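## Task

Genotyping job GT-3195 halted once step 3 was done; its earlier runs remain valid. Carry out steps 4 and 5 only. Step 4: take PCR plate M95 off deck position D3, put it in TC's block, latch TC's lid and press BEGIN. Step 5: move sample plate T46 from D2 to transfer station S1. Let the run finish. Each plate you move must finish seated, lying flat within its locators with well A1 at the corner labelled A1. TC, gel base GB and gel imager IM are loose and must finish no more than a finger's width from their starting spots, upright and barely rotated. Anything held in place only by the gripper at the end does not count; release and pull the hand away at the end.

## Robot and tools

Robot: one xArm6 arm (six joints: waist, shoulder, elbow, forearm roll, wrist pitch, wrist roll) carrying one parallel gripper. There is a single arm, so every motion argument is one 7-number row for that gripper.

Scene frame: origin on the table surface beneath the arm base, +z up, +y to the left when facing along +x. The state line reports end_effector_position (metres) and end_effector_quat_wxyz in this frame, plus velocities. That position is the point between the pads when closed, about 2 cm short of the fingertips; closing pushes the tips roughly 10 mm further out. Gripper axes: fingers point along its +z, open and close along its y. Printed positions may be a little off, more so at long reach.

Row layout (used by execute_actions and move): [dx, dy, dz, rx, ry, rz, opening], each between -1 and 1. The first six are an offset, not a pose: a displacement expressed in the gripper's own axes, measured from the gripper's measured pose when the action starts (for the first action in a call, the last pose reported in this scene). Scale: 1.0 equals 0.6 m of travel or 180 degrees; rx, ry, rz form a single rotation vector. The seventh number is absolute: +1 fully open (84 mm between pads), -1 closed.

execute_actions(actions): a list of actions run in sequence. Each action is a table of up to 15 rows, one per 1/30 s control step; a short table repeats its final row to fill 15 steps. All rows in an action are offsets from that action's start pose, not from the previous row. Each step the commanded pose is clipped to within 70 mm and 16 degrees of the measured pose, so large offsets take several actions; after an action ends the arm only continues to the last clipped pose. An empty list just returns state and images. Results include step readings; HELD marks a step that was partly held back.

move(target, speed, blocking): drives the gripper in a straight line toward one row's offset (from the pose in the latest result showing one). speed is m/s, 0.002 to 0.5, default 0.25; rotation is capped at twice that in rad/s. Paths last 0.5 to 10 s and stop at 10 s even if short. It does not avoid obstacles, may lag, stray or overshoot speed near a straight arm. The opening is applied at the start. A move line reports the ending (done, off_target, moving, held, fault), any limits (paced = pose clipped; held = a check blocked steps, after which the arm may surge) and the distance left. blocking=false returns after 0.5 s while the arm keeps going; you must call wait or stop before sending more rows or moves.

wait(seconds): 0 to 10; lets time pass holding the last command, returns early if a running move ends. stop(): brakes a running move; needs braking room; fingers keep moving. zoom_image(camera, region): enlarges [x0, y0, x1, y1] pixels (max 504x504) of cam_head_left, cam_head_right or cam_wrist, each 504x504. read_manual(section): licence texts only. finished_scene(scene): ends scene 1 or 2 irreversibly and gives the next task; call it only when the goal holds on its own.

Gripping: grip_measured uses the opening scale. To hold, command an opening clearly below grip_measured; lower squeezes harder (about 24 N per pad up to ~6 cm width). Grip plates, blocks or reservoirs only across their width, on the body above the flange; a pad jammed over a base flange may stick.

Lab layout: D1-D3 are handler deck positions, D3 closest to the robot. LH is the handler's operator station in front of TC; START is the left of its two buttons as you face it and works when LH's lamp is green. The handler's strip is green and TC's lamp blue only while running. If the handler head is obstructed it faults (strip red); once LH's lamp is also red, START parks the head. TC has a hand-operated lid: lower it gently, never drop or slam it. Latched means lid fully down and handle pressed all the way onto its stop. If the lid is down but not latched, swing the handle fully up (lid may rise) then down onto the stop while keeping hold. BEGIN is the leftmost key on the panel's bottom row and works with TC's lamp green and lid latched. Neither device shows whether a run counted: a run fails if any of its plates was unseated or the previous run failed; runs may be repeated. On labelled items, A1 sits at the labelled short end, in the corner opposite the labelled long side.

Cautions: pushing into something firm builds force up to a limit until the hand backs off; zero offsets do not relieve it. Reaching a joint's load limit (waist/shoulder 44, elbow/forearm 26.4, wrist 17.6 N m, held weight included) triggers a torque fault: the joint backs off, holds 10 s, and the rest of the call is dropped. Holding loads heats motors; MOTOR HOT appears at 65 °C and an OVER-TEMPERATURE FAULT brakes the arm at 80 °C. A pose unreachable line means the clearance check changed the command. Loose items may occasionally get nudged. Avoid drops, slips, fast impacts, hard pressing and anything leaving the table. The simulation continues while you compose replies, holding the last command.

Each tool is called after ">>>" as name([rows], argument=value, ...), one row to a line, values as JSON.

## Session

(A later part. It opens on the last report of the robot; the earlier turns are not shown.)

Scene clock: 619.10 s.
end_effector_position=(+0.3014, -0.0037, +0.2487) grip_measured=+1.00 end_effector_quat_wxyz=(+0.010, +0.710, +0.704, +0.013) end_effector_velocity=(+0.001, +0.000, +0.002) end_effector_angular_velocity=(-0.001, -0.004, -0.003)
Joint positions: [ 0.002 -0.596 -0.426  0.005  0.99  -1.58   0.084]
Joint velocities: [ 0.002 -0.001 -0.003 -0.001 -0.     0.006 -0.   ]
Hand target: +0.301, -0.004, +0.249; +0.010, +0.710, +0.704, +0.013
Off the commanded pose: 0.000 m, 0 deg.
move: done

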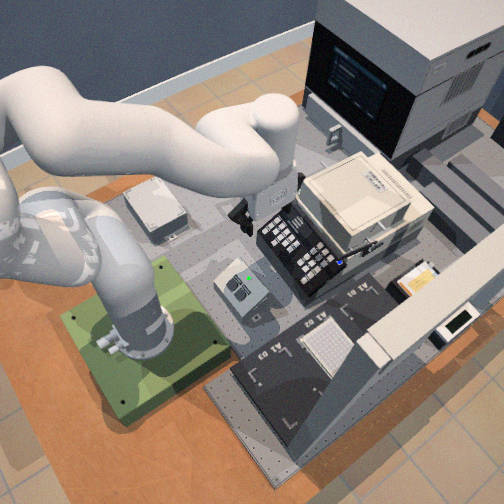

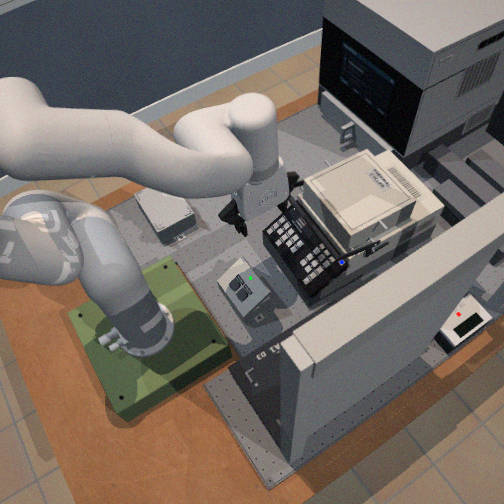

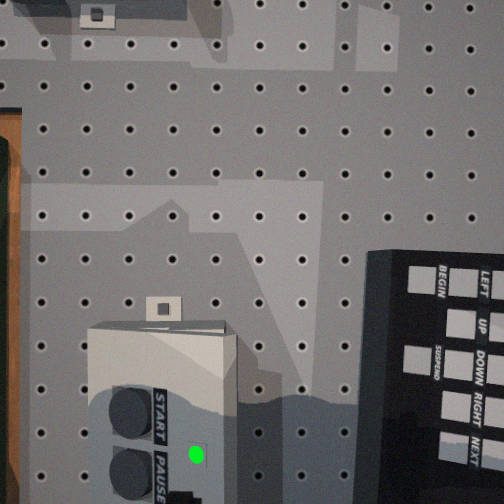

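>>> move(target=[0.28,0,0,0.01,0,0,1], speed=0.15)

Scene clock: 623.97 s.
end_effector_position=(+0.3022, +0.1643, +0.2495) grip_measured=+1.00 end_effector_quat_wxyz=(-0.002, +0.710, +0.704, +0.002) end_effector_velocity=(+0.001, +0.002, +0.000) end_effector_angular_velocity=(-0.000, -0.000, +0.000)
Joint positions: [ 0.513 -0.395 -0.583  0.005  0.974 -1.069  0.084]
Joint velocities: [ 0.004  0.005 -0.004 -0.    -0.     0.004  0.   ]
Hand target: +0.302, +0.165, +0.249; -0.002, +0.710, +0.704, +0.002
Off the commanded pose: 0.000 m, 0 deg.
move: done

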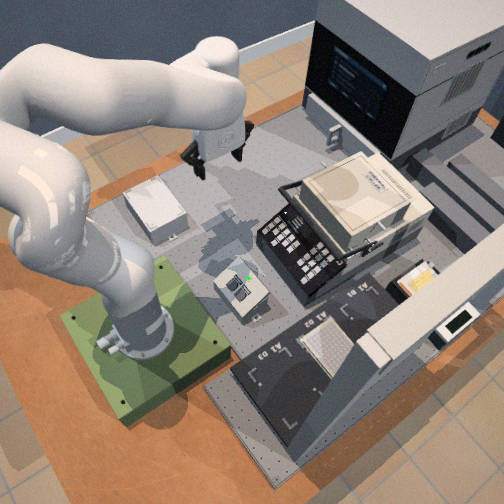

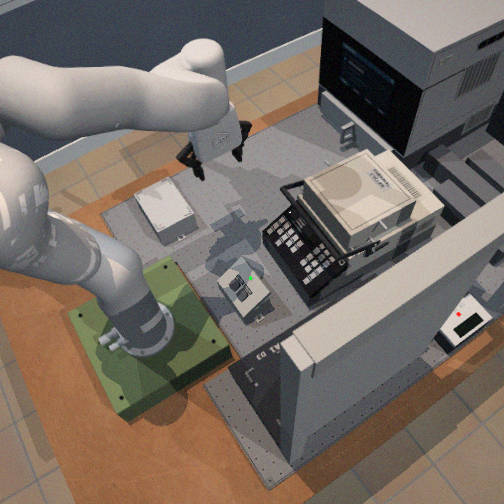

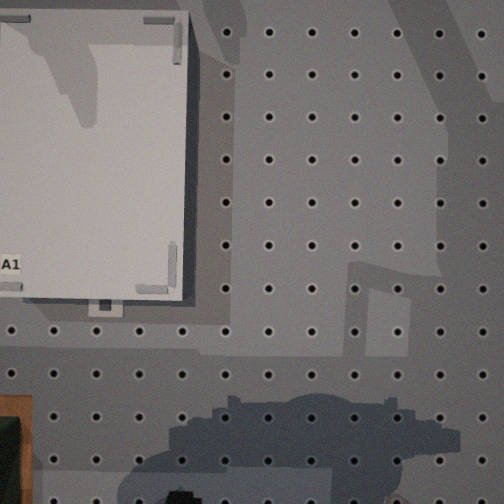

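>>> move(target=[-0.4,0.026,0,0,0,0,1], speed=0.15)

>>> move(target=[-0.315,0,0.08,0,0,0,1], speed=0.08)

>>> move(target=[0,0,0.13,0,0,0,1], speed=0.04)

Scene clock: 635.33 s.
end_effector_position=(+0.3166, -0.0759, +0.2484) grip_measured=+1.00 end_effector_quat_wxyz=(-0.001, +0.710, +0.704, +0.002) end_effector_velocity=(+0.000, -0.001, +0.000) end_effector_angular_velocity=(+0.001, -0.000, -0.000)
Joint positions: [-0.22  -0.465 -0.526  0.004  0.99  -1.802  0.084]
Joint velocities: [-0.005  0.002 -0.002  0.001 -0.001 -0.005  0.   ]
Hand target: +0.317, -0.076, +0.248; -0.001, +0.710, +0.704, +0.002
Off the commanded pose: 0.001 m, 0 deg.
move: done

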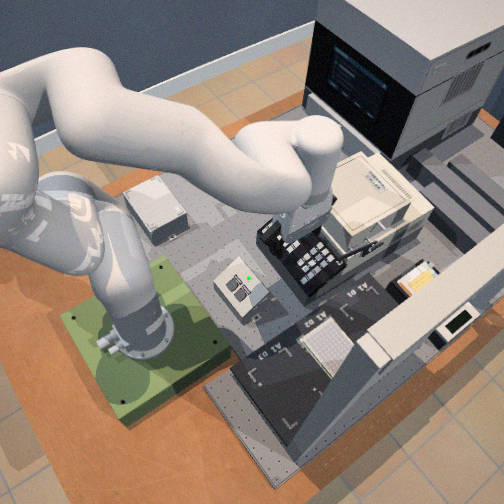

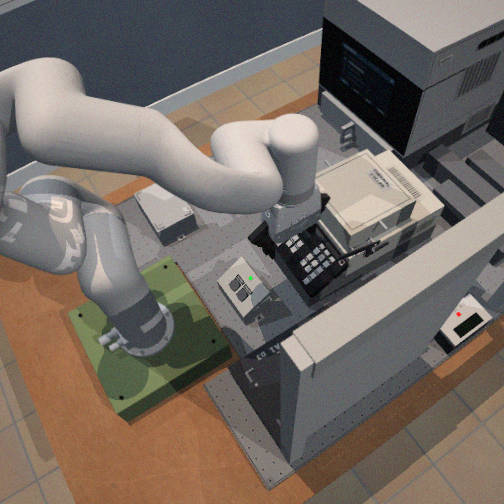

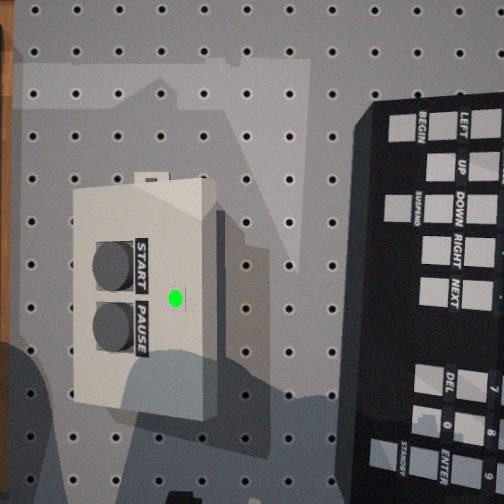

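Scene clock: 638.17 s.
end_effector_position=(+0.3155, -0.2649, +0.1997) grip_measured=+1.00 end_effector_quat_wxyz=(-0.001, +0.710, +0.705, +0.001) end_effector_velocity=(-0.000, -0.001, -0.000) end_effector_angular_velocity=(+0.000, +0.000, -0.000)
Joint positions: [-0.683 -0.066 -0.742  0.003  0.809 -2.264  0.084]
Joint velocities: [-0.002  0.003 -0.002  0.    -0.    -0.002 -0.   ]
Hand target: +0.315, -0.265, +0.200; -0.001, +0.710, +0.704, +0.001
Off the commanded pose: 0.000 m, 0 deg.
move: done

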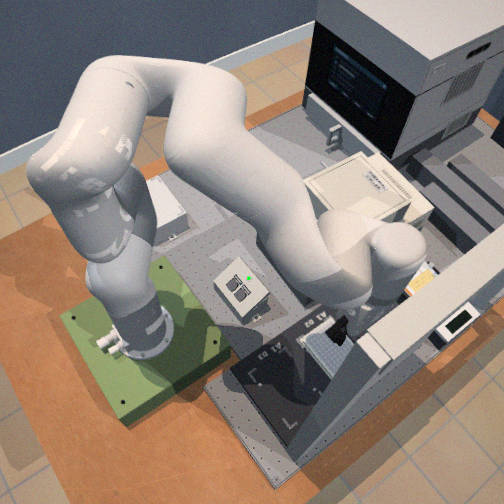

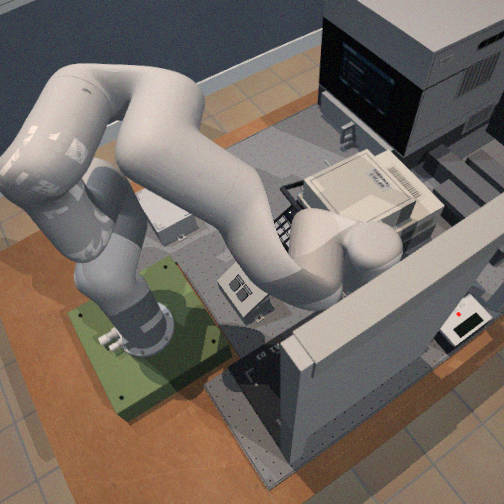

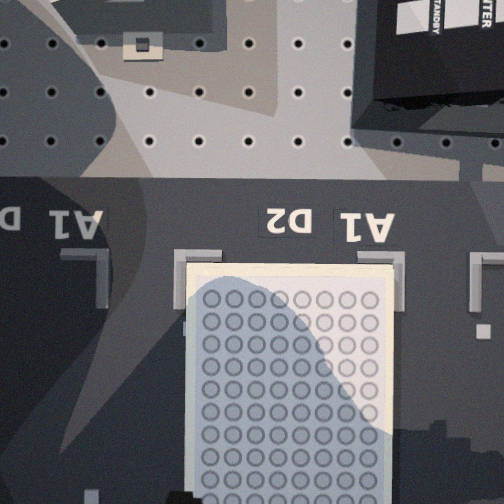

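Scene clock: 640.40 s.
end_effector_position=(+0.3155, -0.2647, +0.1219) grip_measured=+1.00 end_effector_quat_wxyz=(-0.001, +0.710, +0.704, +0.001) end_effector_velocity=(+0.001, -0.001, +0.001) end_effector_angular_velocity=(-0.003, -0.003, -0.000)
Joint positions: [-0.682  0.117 -0.684  0.003  0.567 -2.265  0.084]
Joint velocities: [ 0.001  0.001 -0.001 -0.    -0.004  0.001  0.   ]
Hand target: +0.315, -0.265, +0.122; -0.001, +0.710, +0.704, +0.001
Off the commanded pose: 0.000 m, 0 deg.
move: done

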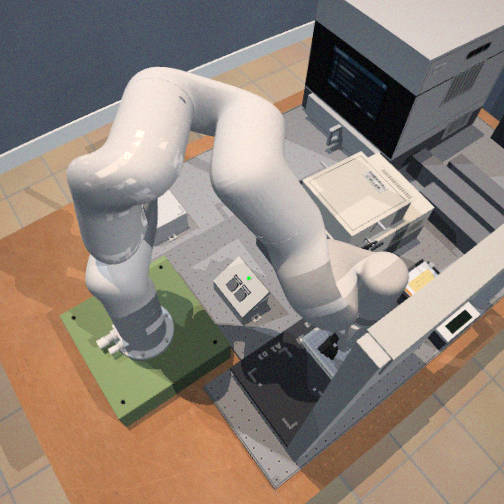

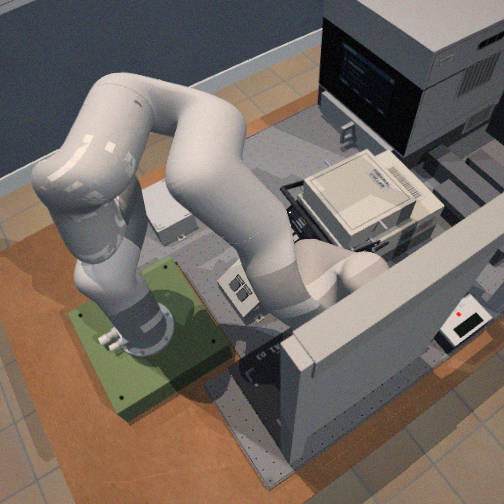

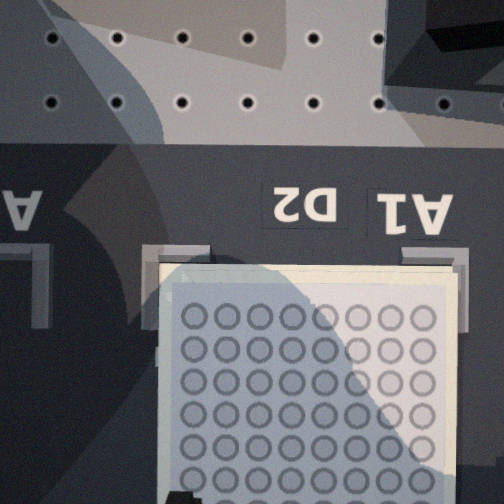

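>>> move(target=[0,-0.028,0.03,0,0,0,1], speed=0.02)

Scene clock: 645.77 s.
end_effector_position=(+0.2987, -0.2646, +0.1039) grip_measured=+1.00 end_effector_quat_wxyz=(-0.001, +0.710, +0.704, +0.001) end_effector_velocity=(-0.000, -0.001, +0.000) end_effector_angular_velocity=(-0.002, -0.002, -0.001)
Joint positions: [-0.709  0.134 -0.633  0.004  0.499 -2.292  0.084]
Joint velocities: [-0.002 -0.     0.001  0.    -0.003 -0.    -0.   ]
Hand target: +0.299, -0.265, +0.104; -0.001, +0.710, +0.704, +0.001
Off the commanded pose: 0.000 m, 0 deg.
move: done

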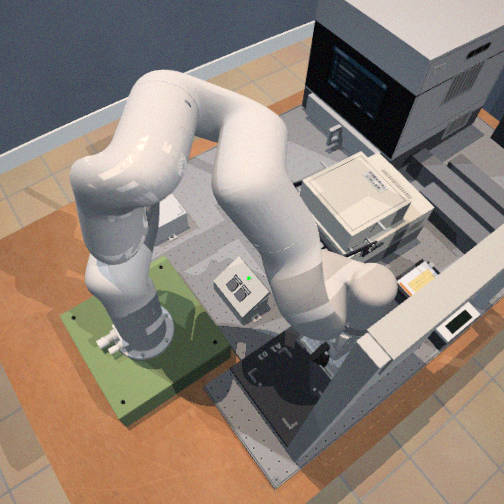

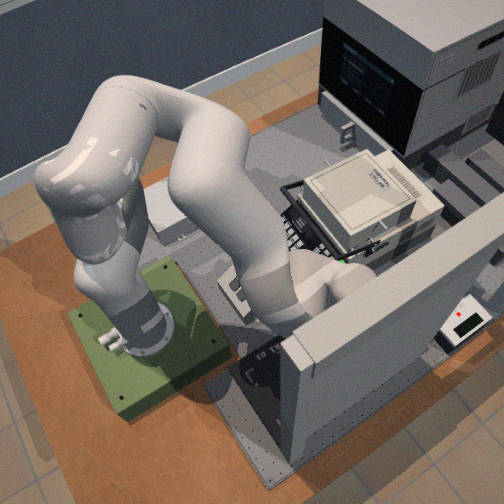

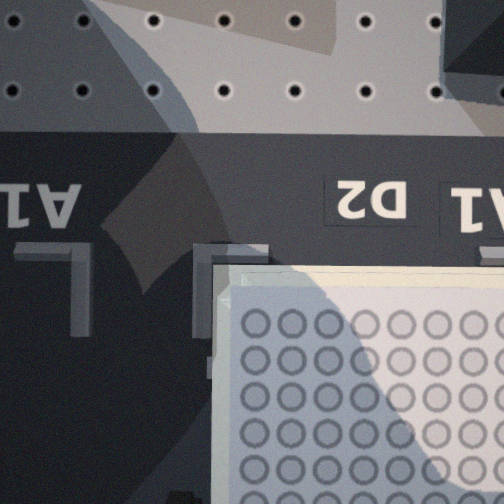

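>>> move(target=[0,0,0.038,0,0,0,1], speed=0.008)

>>> move(target=[0,0,0,0,0,0,0.65], speed=0.01)

>>> move(target=[0,0,-0.25,0,0,0,0.65], speed=0.05)

Scene clock: 654.43 s.
end_effector_position=(+0.2986, -0.2645, +0.0812) grip_measured=+1.00 end_effector_quat_wxyz=(-0.001, +0.710, +0.704, +0.001) end_effector_velocity=(+0.001, -0.000, +0.000) end_effector_angular_velocity=(-0.002, -0.002, +0.000)
Joint positions: [-0.709  0.204 -0.633  0.004  0.428 -2.292  0.084]
Joint velocities: [ 0.001  0.    -0.     0.    -0.002  0.001 -0.   ]
Hand target: +0.299, -0.264, +0.081; -0.001, +0.710, +0.704, +0.001
Off the commanded pose: 0.000 m, 0 deg.
move: done

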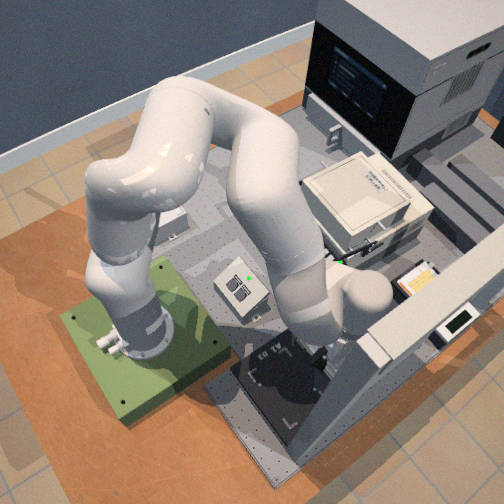

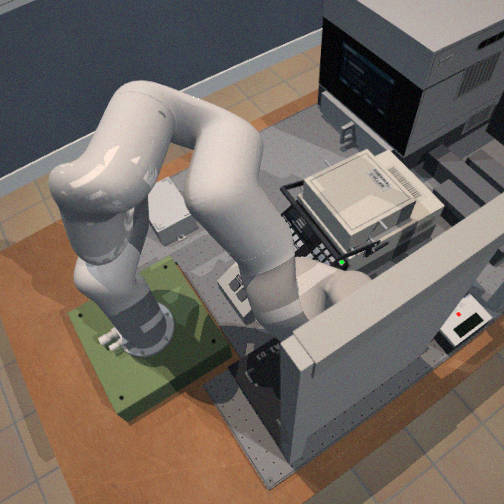

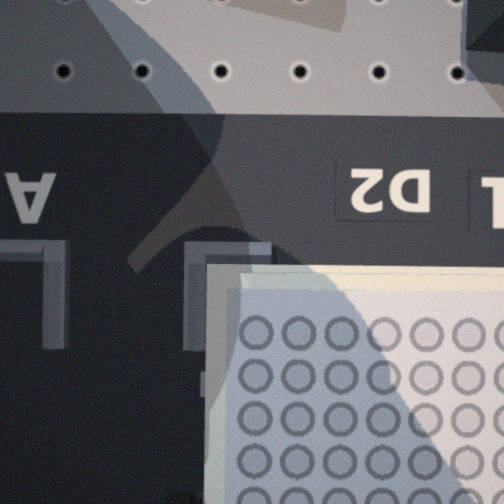

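Scene clock: 654.93 s.
end_effector_position=(+0.2991, -0.2648, +0.0815) grip_measured=+0.93 end_effector_quat_wxyz=(-0.000, +0.710, +0.705, +0.001) end_effector_velocity=(+0.000, +0.001, -0.001) end_effector_angular_velocity=(+0.002, +0.002, +0.002)
Joint positions: [-0.708  0.204 -0.633  0.004  0.428 -2.292  0.082]
Joint velocities: [ 0.002  0.002 -0.     0.     0.001 -0.     0.   ]
Hand target: +0.299, -0.264, +0.081; -0.001, +0.710, +0.704, +0.001
Off the commanded pose: 0.001 m, 0 deg.
move: done

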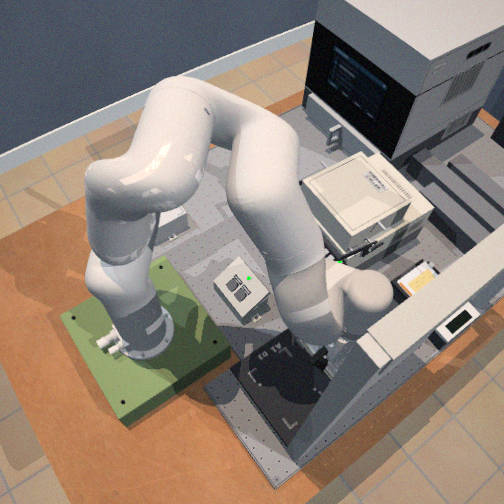

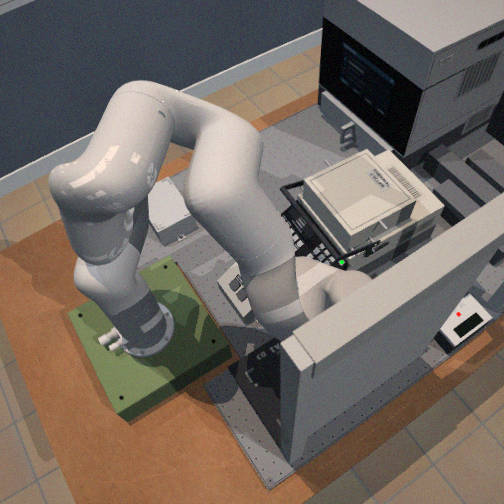

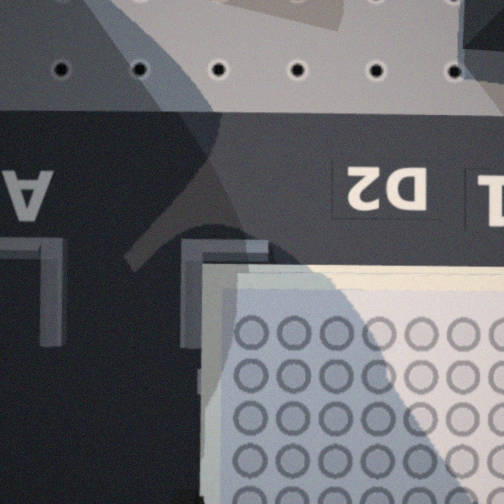

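Scene clock: 658.23 s.
end_effector_position=(+0.2990, -0.2650, +0.2313) grip_measured=+0.93 end_effector_quat_wxyz=(-0.000, +0.710, +0.705, +0.001) end_effector_velocity=(-0.001, +0.000, +0.000) end_effector_angular_velocity=(+0.002, +0.002, +0.000)
Joint positions: [-0.709 -0.165 -0.739  0.002  0.903 -2.291  0.082]
Joint velocities: [-0.    -0.001 -0.001  0.     0.005 -0.001  0.   ]
Hand target: +0.299, -0.265, +0.232; -0.000, +0.710, +0.705, +0.001
Off the commanded pose: 0.000 m, 0 deg.
move: done

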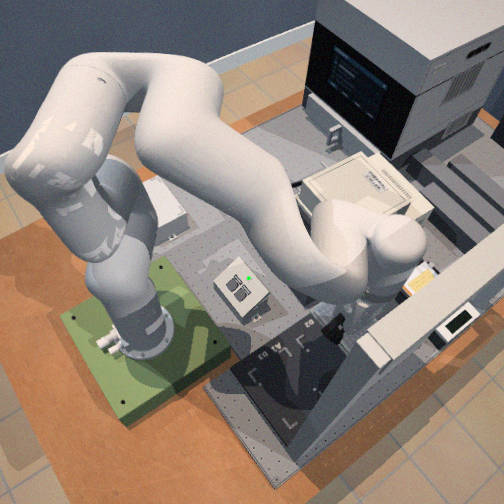

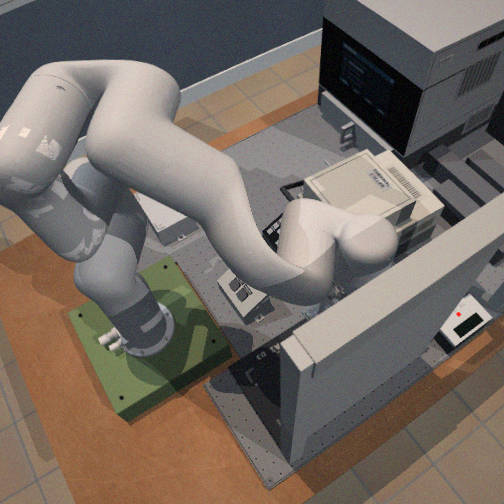

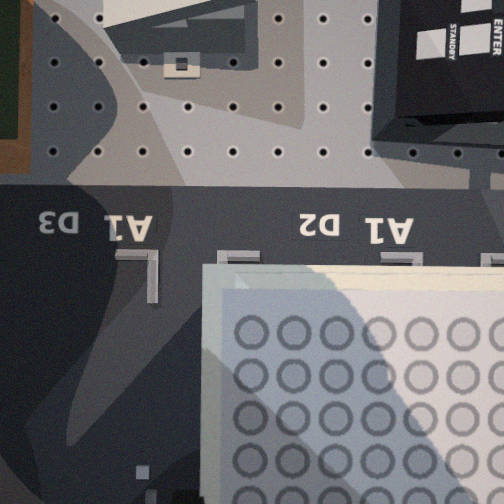

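>>> move(target=[0.42,0,-0.02,0,0,0,0.65], speed=0.1)

>>> move(target=[0.2,0,0,0,0,-0.5,0.65], speed=0.1)

>>> move(target=[0.183,0.287,0.1,0,0,-0.5,0.65], speed=0.08)

Scene clock: 666.67 s.
end_effector_position=(+0.3003, -0.0129, +0.2441) grip_measured=+0.93 end_effector_quat_wxyz=(-0.001, +0.710, +0.705, +0.002) end_effector_velocity=(+0.000, +0.001, +0.000) end_effector_angular_velocity=(-0.001, -0.000, -0.001)
Joint positions: [-0.027 -0.563 -0.441  0.003  1.002 -1.609  0.082]
Joint velocities: [ 0.003 -0.    -0.    -0.001  0.     0.004 -0.   ]
Hand target: +0.300, -0.013, +0.244; -0.001, +0.710, +0.705, +0.002
Off the commanded pose: 0.001 m, 0 deg.
move: done

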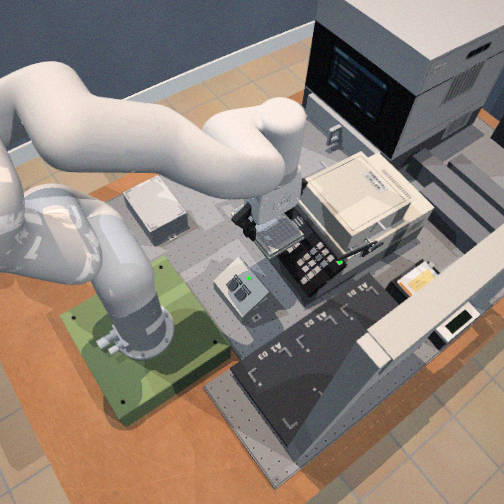

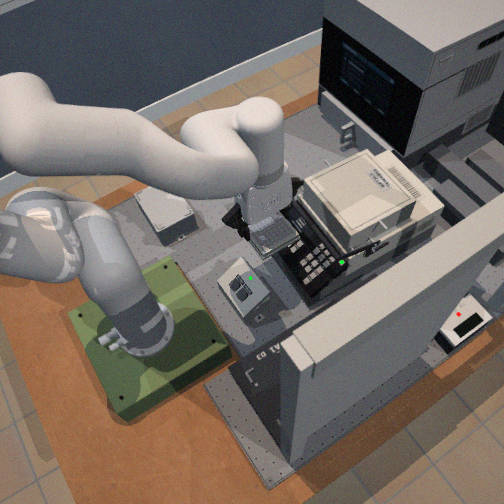

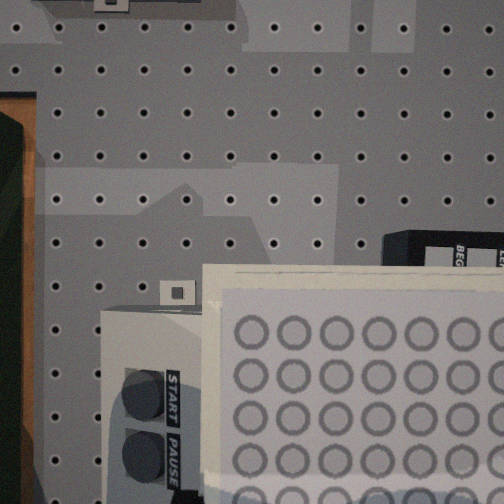

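Scene clock: 674.83 s.
end_effector_position=(+0.3009, +0.1073, +0.2445) grip_measured=+0.93 end_effector_quat_wxyz=(+0.001, +0.004, +1.000, +0.002) end_effector_velocity=(+0.000, +0.000, +0.001) end_effector_angular_velocity=(+0.001, -0.002, +0.005)
Joint positions: [ 0.358 -0.485 -0.497  0.003  0.979 -2.794  0.082]
Joint velocities: [ 0.001 -0.001 -0.001  0.     0.    -0.004 -0.   ]
Hand target: +0.301, +0.107, +0.244; +0.001, +0.004, +1.000, +0.002
Off the commanded pose: 0.000 m, 0 deg.
move: done

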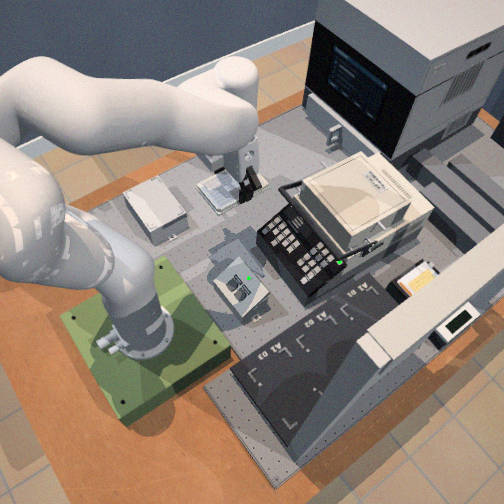

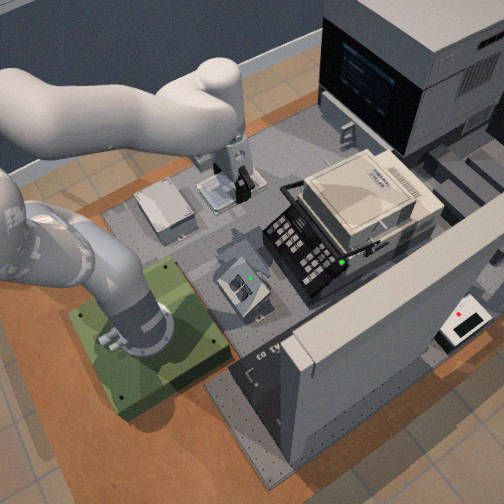

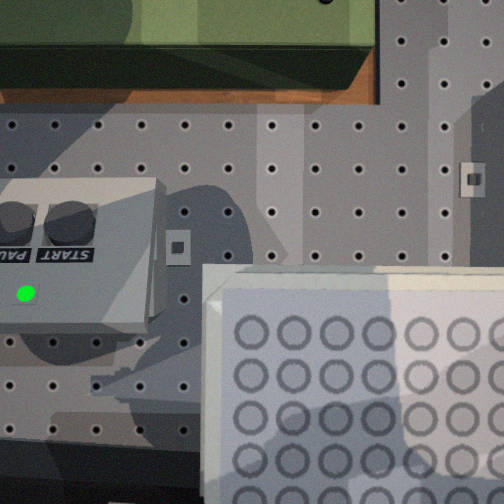

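Scene clock: 684.93 s.
end_effector_position=(+0.1918, +0.2805, +0.1852) grip_measured=+0.93 end_effector_quat_wxyz=(-0.002, +0.704, -0.710, -0.002) end_effector_velocity=(+0.000, +0.001, +0.000) end_effector_angular_velocity=(+0.001, -0.001, +0.005)
Joint positions: [ 0.987 -0.283 -0.471  0.003  0.749 -3.735  0.082]
Joint velocities: [ 0.001  0.001 -0.002  0.    -0.001 -0.004  0.   ]
Hand target: +0.192, +0.281, +0.185; -0.002, +0.704, -0.710, -0.002
Off the commanded pose: 0.001 m, 0 deg.
move: done

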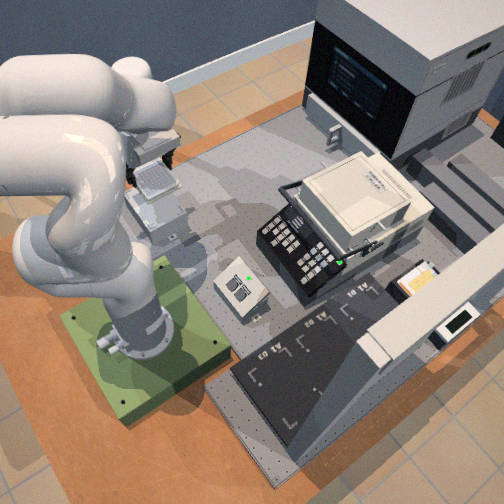

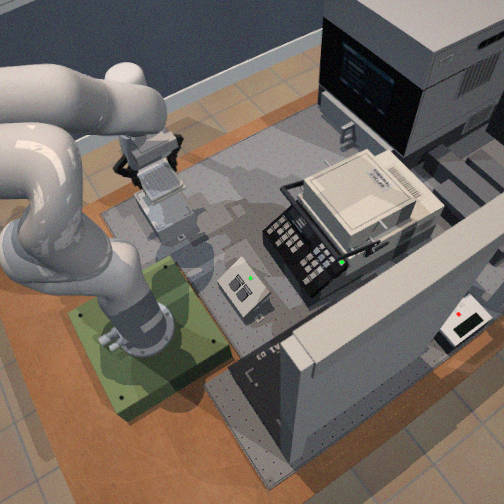

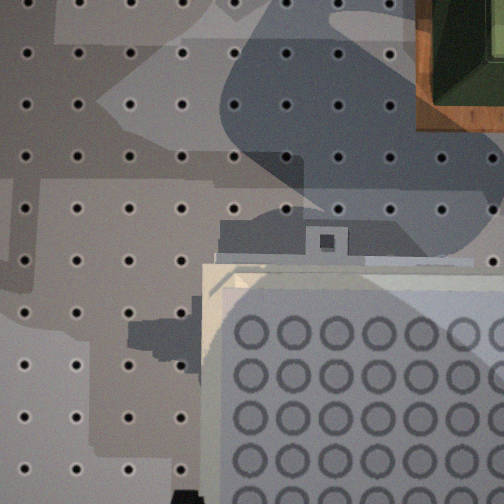

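>>> move(target=[0,0,0.1,0,0,0,0.65], speed=0.02)

Scene clock: 691.23 s.
end_effector_position=(+0.1918, +0.2808, +0.1253) grip_measured=+0.93 end_effector_quat_wxyz=(-0.002, +0.704, -0.710, -0.002) end_effector_velocity=(+0.001, +0.001, +0.000) end_effector_angular_velocity=(+0.003, -0.002, -0.001)
Joint positions: [ 0.988 -0.103 -0.423  0.003  0.522 -3.736  0.082]
Joint velocities: [-0.     0.002 -0.001  0.    -0.005  0.001  0.   ]
Hand target: +0.192, +0.281, +0.125; -0.002, +0.704, -0.710, -0.002
Off the commanded pose: 0.000 m, 0 deg.
move: done

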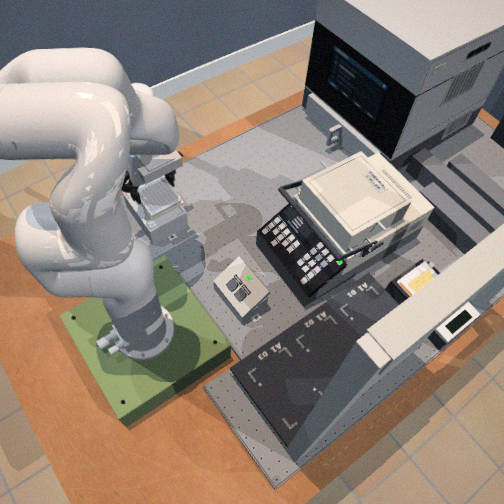

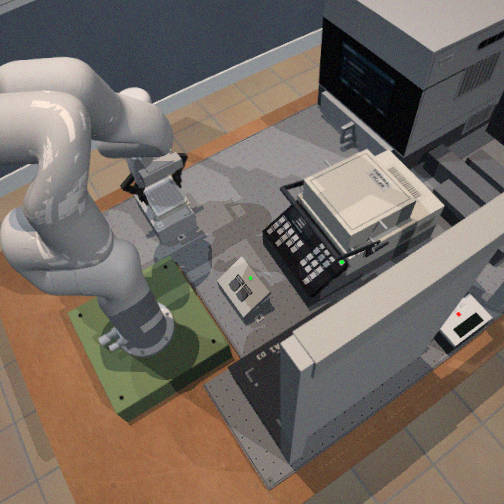

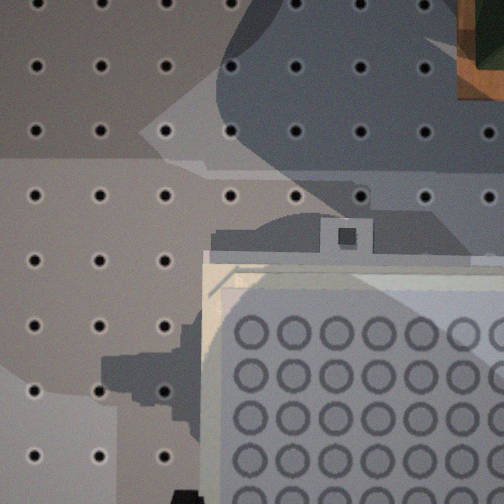

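>>> move(target=[-0.01,0.008,0.03,0,0,0,0.65], speed=0.01)

Scene clock: 697.80 s.
end_effector_position=(+0.1870, +0.2868, +0.1074) grip_measured=+0.93 end_effector_quat_wxyz=(-0.002, +0.704, -0.710, -0.002) end_effector_velocity=(+0.001, +0.001, +0.000) end_effector_angular_velocity=(+0.003, -0.002, -0.001)
Joint positions: [ 1.009 -0.033 -0.426  0.004  0.455 -3.715  0.082]
Joint velocities: [ 0.     0.001 -0.001 -0.    -0.003  0.001 -0.   ]
Hand target: +0.187, +0.287, +0.107; -0.002, +0.704, -0.710, -0.002
Off the commanded pose: 0.000 m, 0 deg.
move: done

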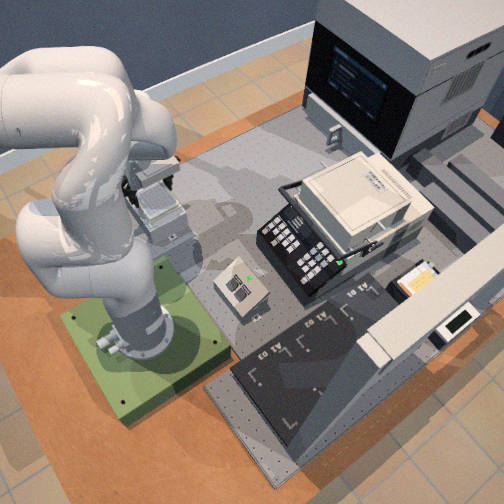

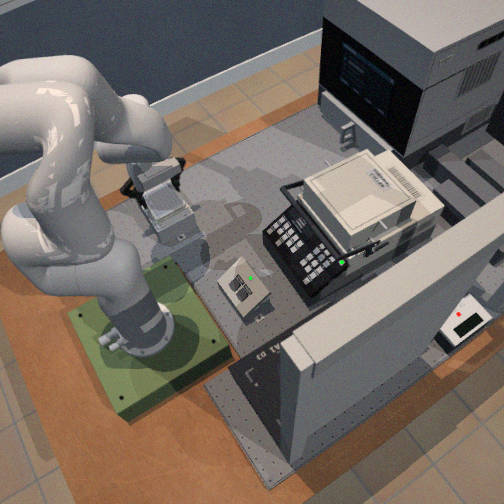

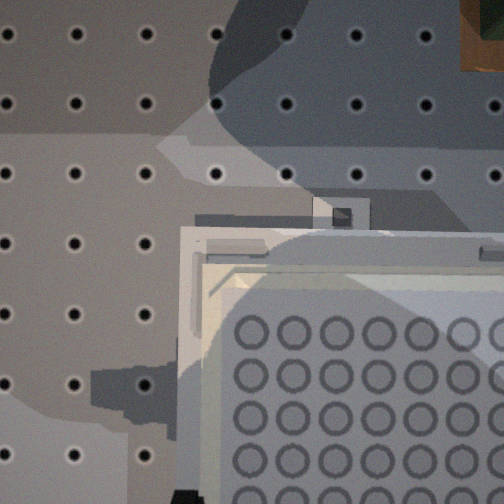

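>>> move(target=[0.001,0,0.03,0,0,0,0.65], speed=0.005)

Scene clock: 705.70 s.
end_effector_position=(+0.1873, +0.2869, +0.0899) grip_measured=+0.94 end_effector_quat_wxyz=(-0.003, +0.704, -0.710, -0.002) end_effector_velocity=(-0.001, -0.001, -0.001) end_effector_angular_velocity=(-0.001, +0.001, +0.003)
Joint positions: [ 1.009  0.032 -0.424  0.004  0.386 -3.716  0.082]
Joint velocities: [ 0.001  0.002  0.002 -0.    -0.003 -0.001  0.   ]
Hand target: +0.187, +0.286, +0.089; -0.002, +0.704, -0.710, -0.002
Off the commanded pose: 0.001 m, 0 deg.
move: done

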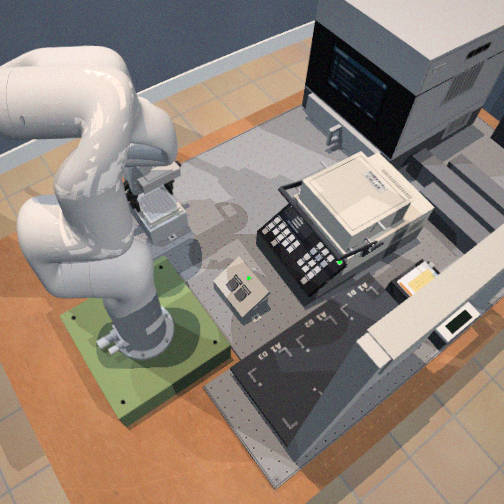

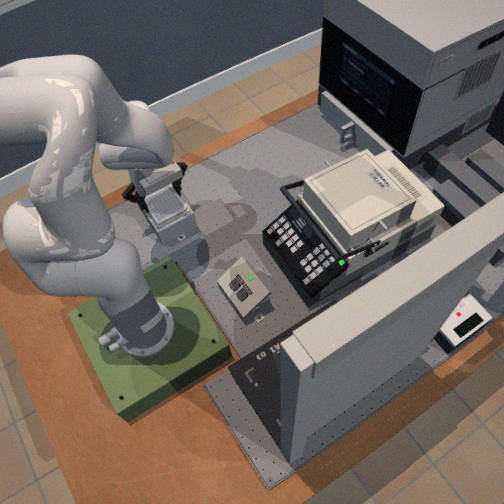

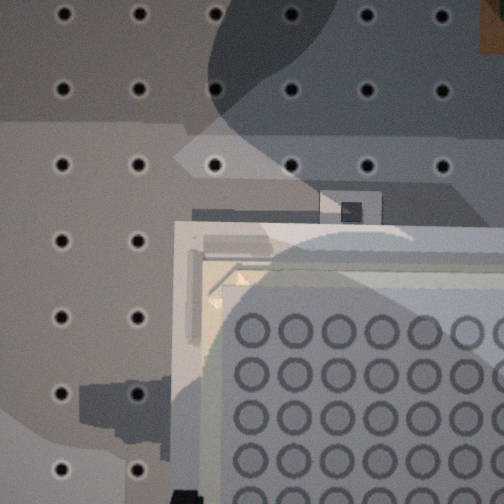

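>>> move(target=[0.002,0.0015,-0.002,0,0,0,0.65], speed=0.003)

>>> move(target=[0,0,0.018,0,0,0,0.65], speed=0.004)

Scene clock: 711.53 s.
end_effector_position=(+0.1860, +0.2851, +0.0906) grip_measured=+0.94 end_effector_quat_wxyz=(-0.002, +0.705, -0.710, -0.002) end_effector_velocity=(-0.000, -0.001, -0.000) end_effector_angular_velocity=(-0.001, +0.001, -0.003)
Joint positions: [ 1.009  0.024 -0.418  0.004  0.39  -3.716  0.082]
Joint velocities: [-0.    -0.     0.001  0.001  0.001  0.002 -0.   ]
Hand target: +0.186, +0.286, +0.091; -0.003, +0.704, -0.710, -0.002
Off the commanded pose: 0.001 m, 0 deg.
move: done

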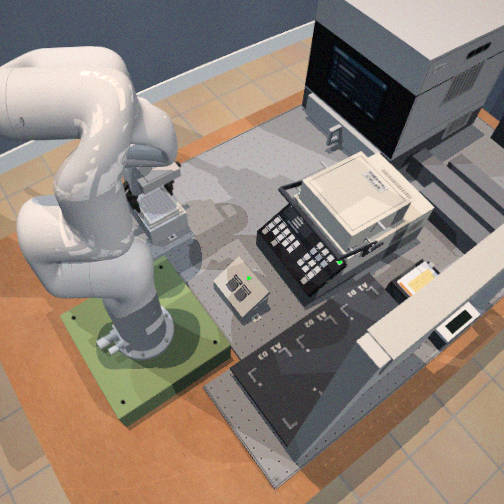

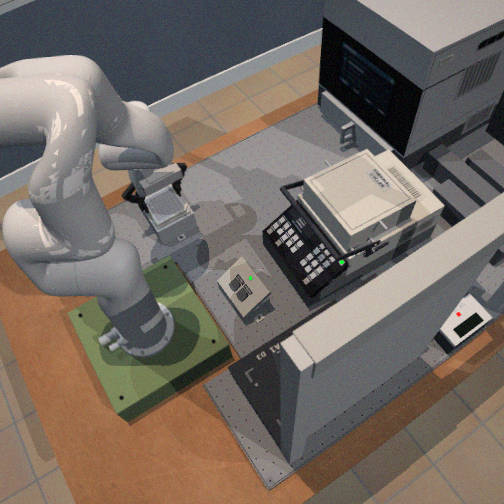

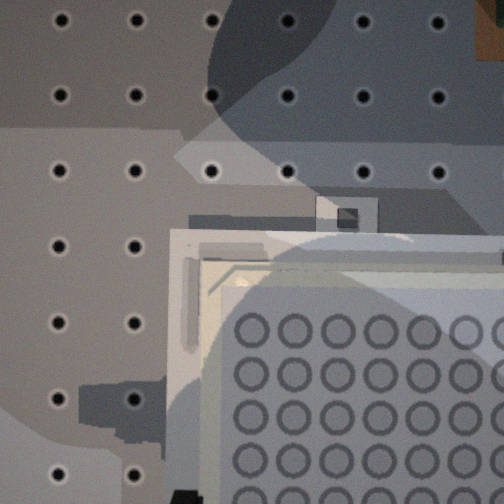

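Scene clock: 714.47 s.
end_effector_position=(+0.1872, +0.2871, +0.0835) grip_measured=+1.00 end_effector_quat_wxyz=(-0.007, +0.705, -0.709, -0.003) end_effector_velocity=(+0.001, +0.000, +0.001) end_effector_angular_velocity=(+0.003, -0.002, -0.001)
Joint positions: [ 1.009  0.054 -0.419  0.004  0.351 -3.717  0.084]
Joint velocities: [-0.002 -0.001  0.    -0.    -0.003 -0.001  0.   ]
Hand target: +0.186, +0.285, +0.080; -0.002, +0.705, -0.710, -0.002
Off the commanded pose: 0.004 m, 1 deg.
move: off_target

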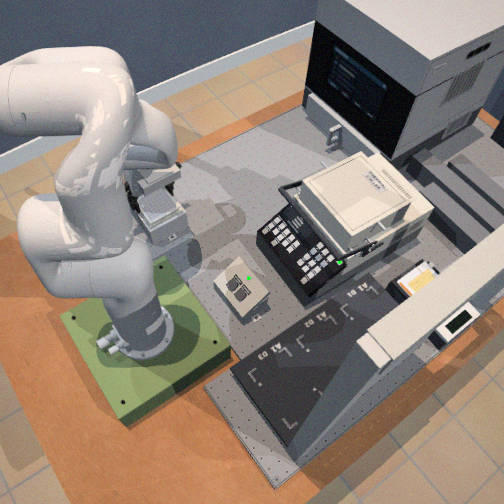

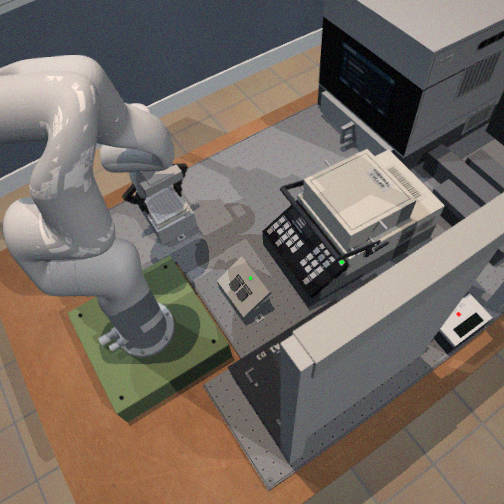

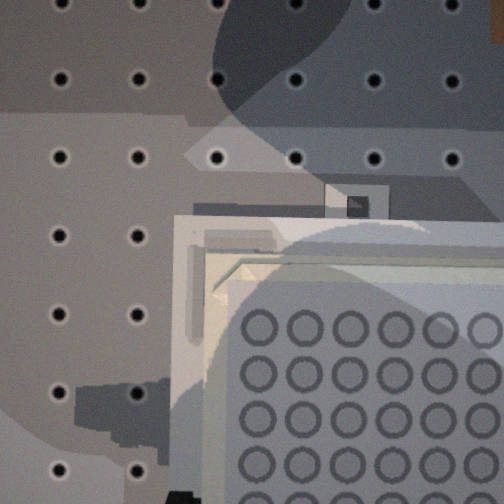

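>>> move(target=[0,0,-0.1,0,0,0,1], speed=0.01)

>>> zoom_image(camera="cam_head_right", region=[100,150,240,260])

Scene clock: 726.17 s.
end_effector_position=(+0.1869, +0.2864, +0.1434) grip_measured=+1.00 end_effector_quat_wxyz=(-0.007, +0.705, -0.709, -0.003) end_effector_velocity=(+0.001, -0.001, +0.001) end_effector_angular_velocity=(-0.000, +0.000, -0.001)
Joint positions: [ 1.009 -0.162 -0.431  0.003  0.579 -3.716  0.084]
Joint velocities: [-0.003 -0.003 -0.001 -0.     0.003 -0.001  0.   ]
Hand target: +0.187, +0.286, +0.143; -0.007, +0.705, -0.709, -0.003
Off the commanded pose: 0.000 m, 0 deg.
move: done

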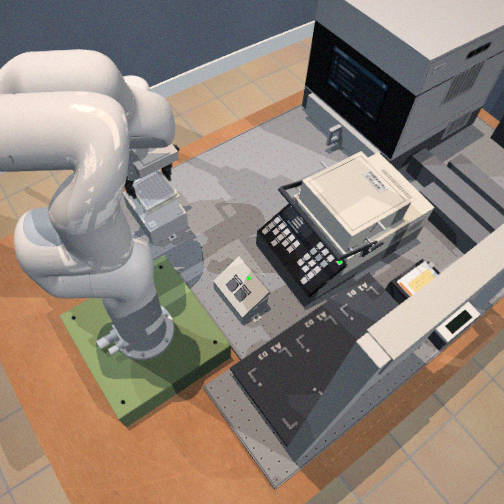

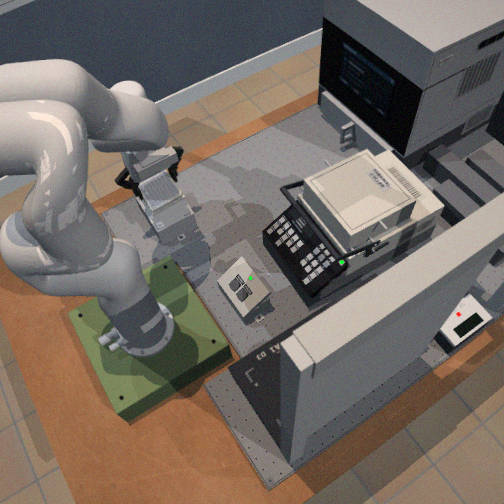

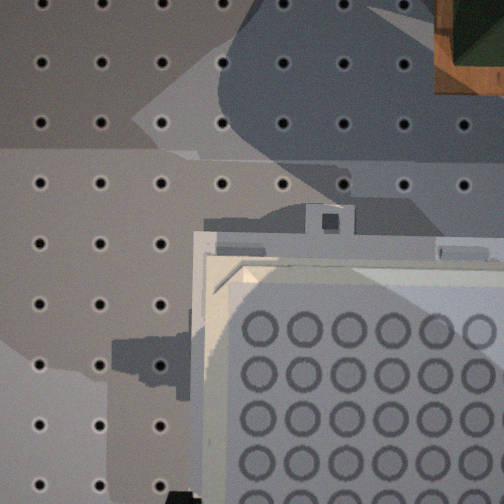

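Region (100, 150, 240, 260) of cam_head_right's 504x504 image, scaled by 3.600, with more detail than that image has; it fills the top 396 rows of this view, and the rest is white.

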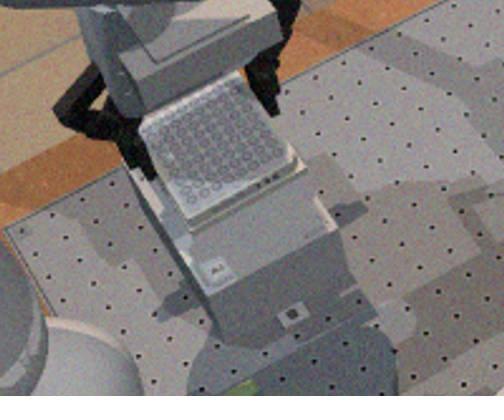

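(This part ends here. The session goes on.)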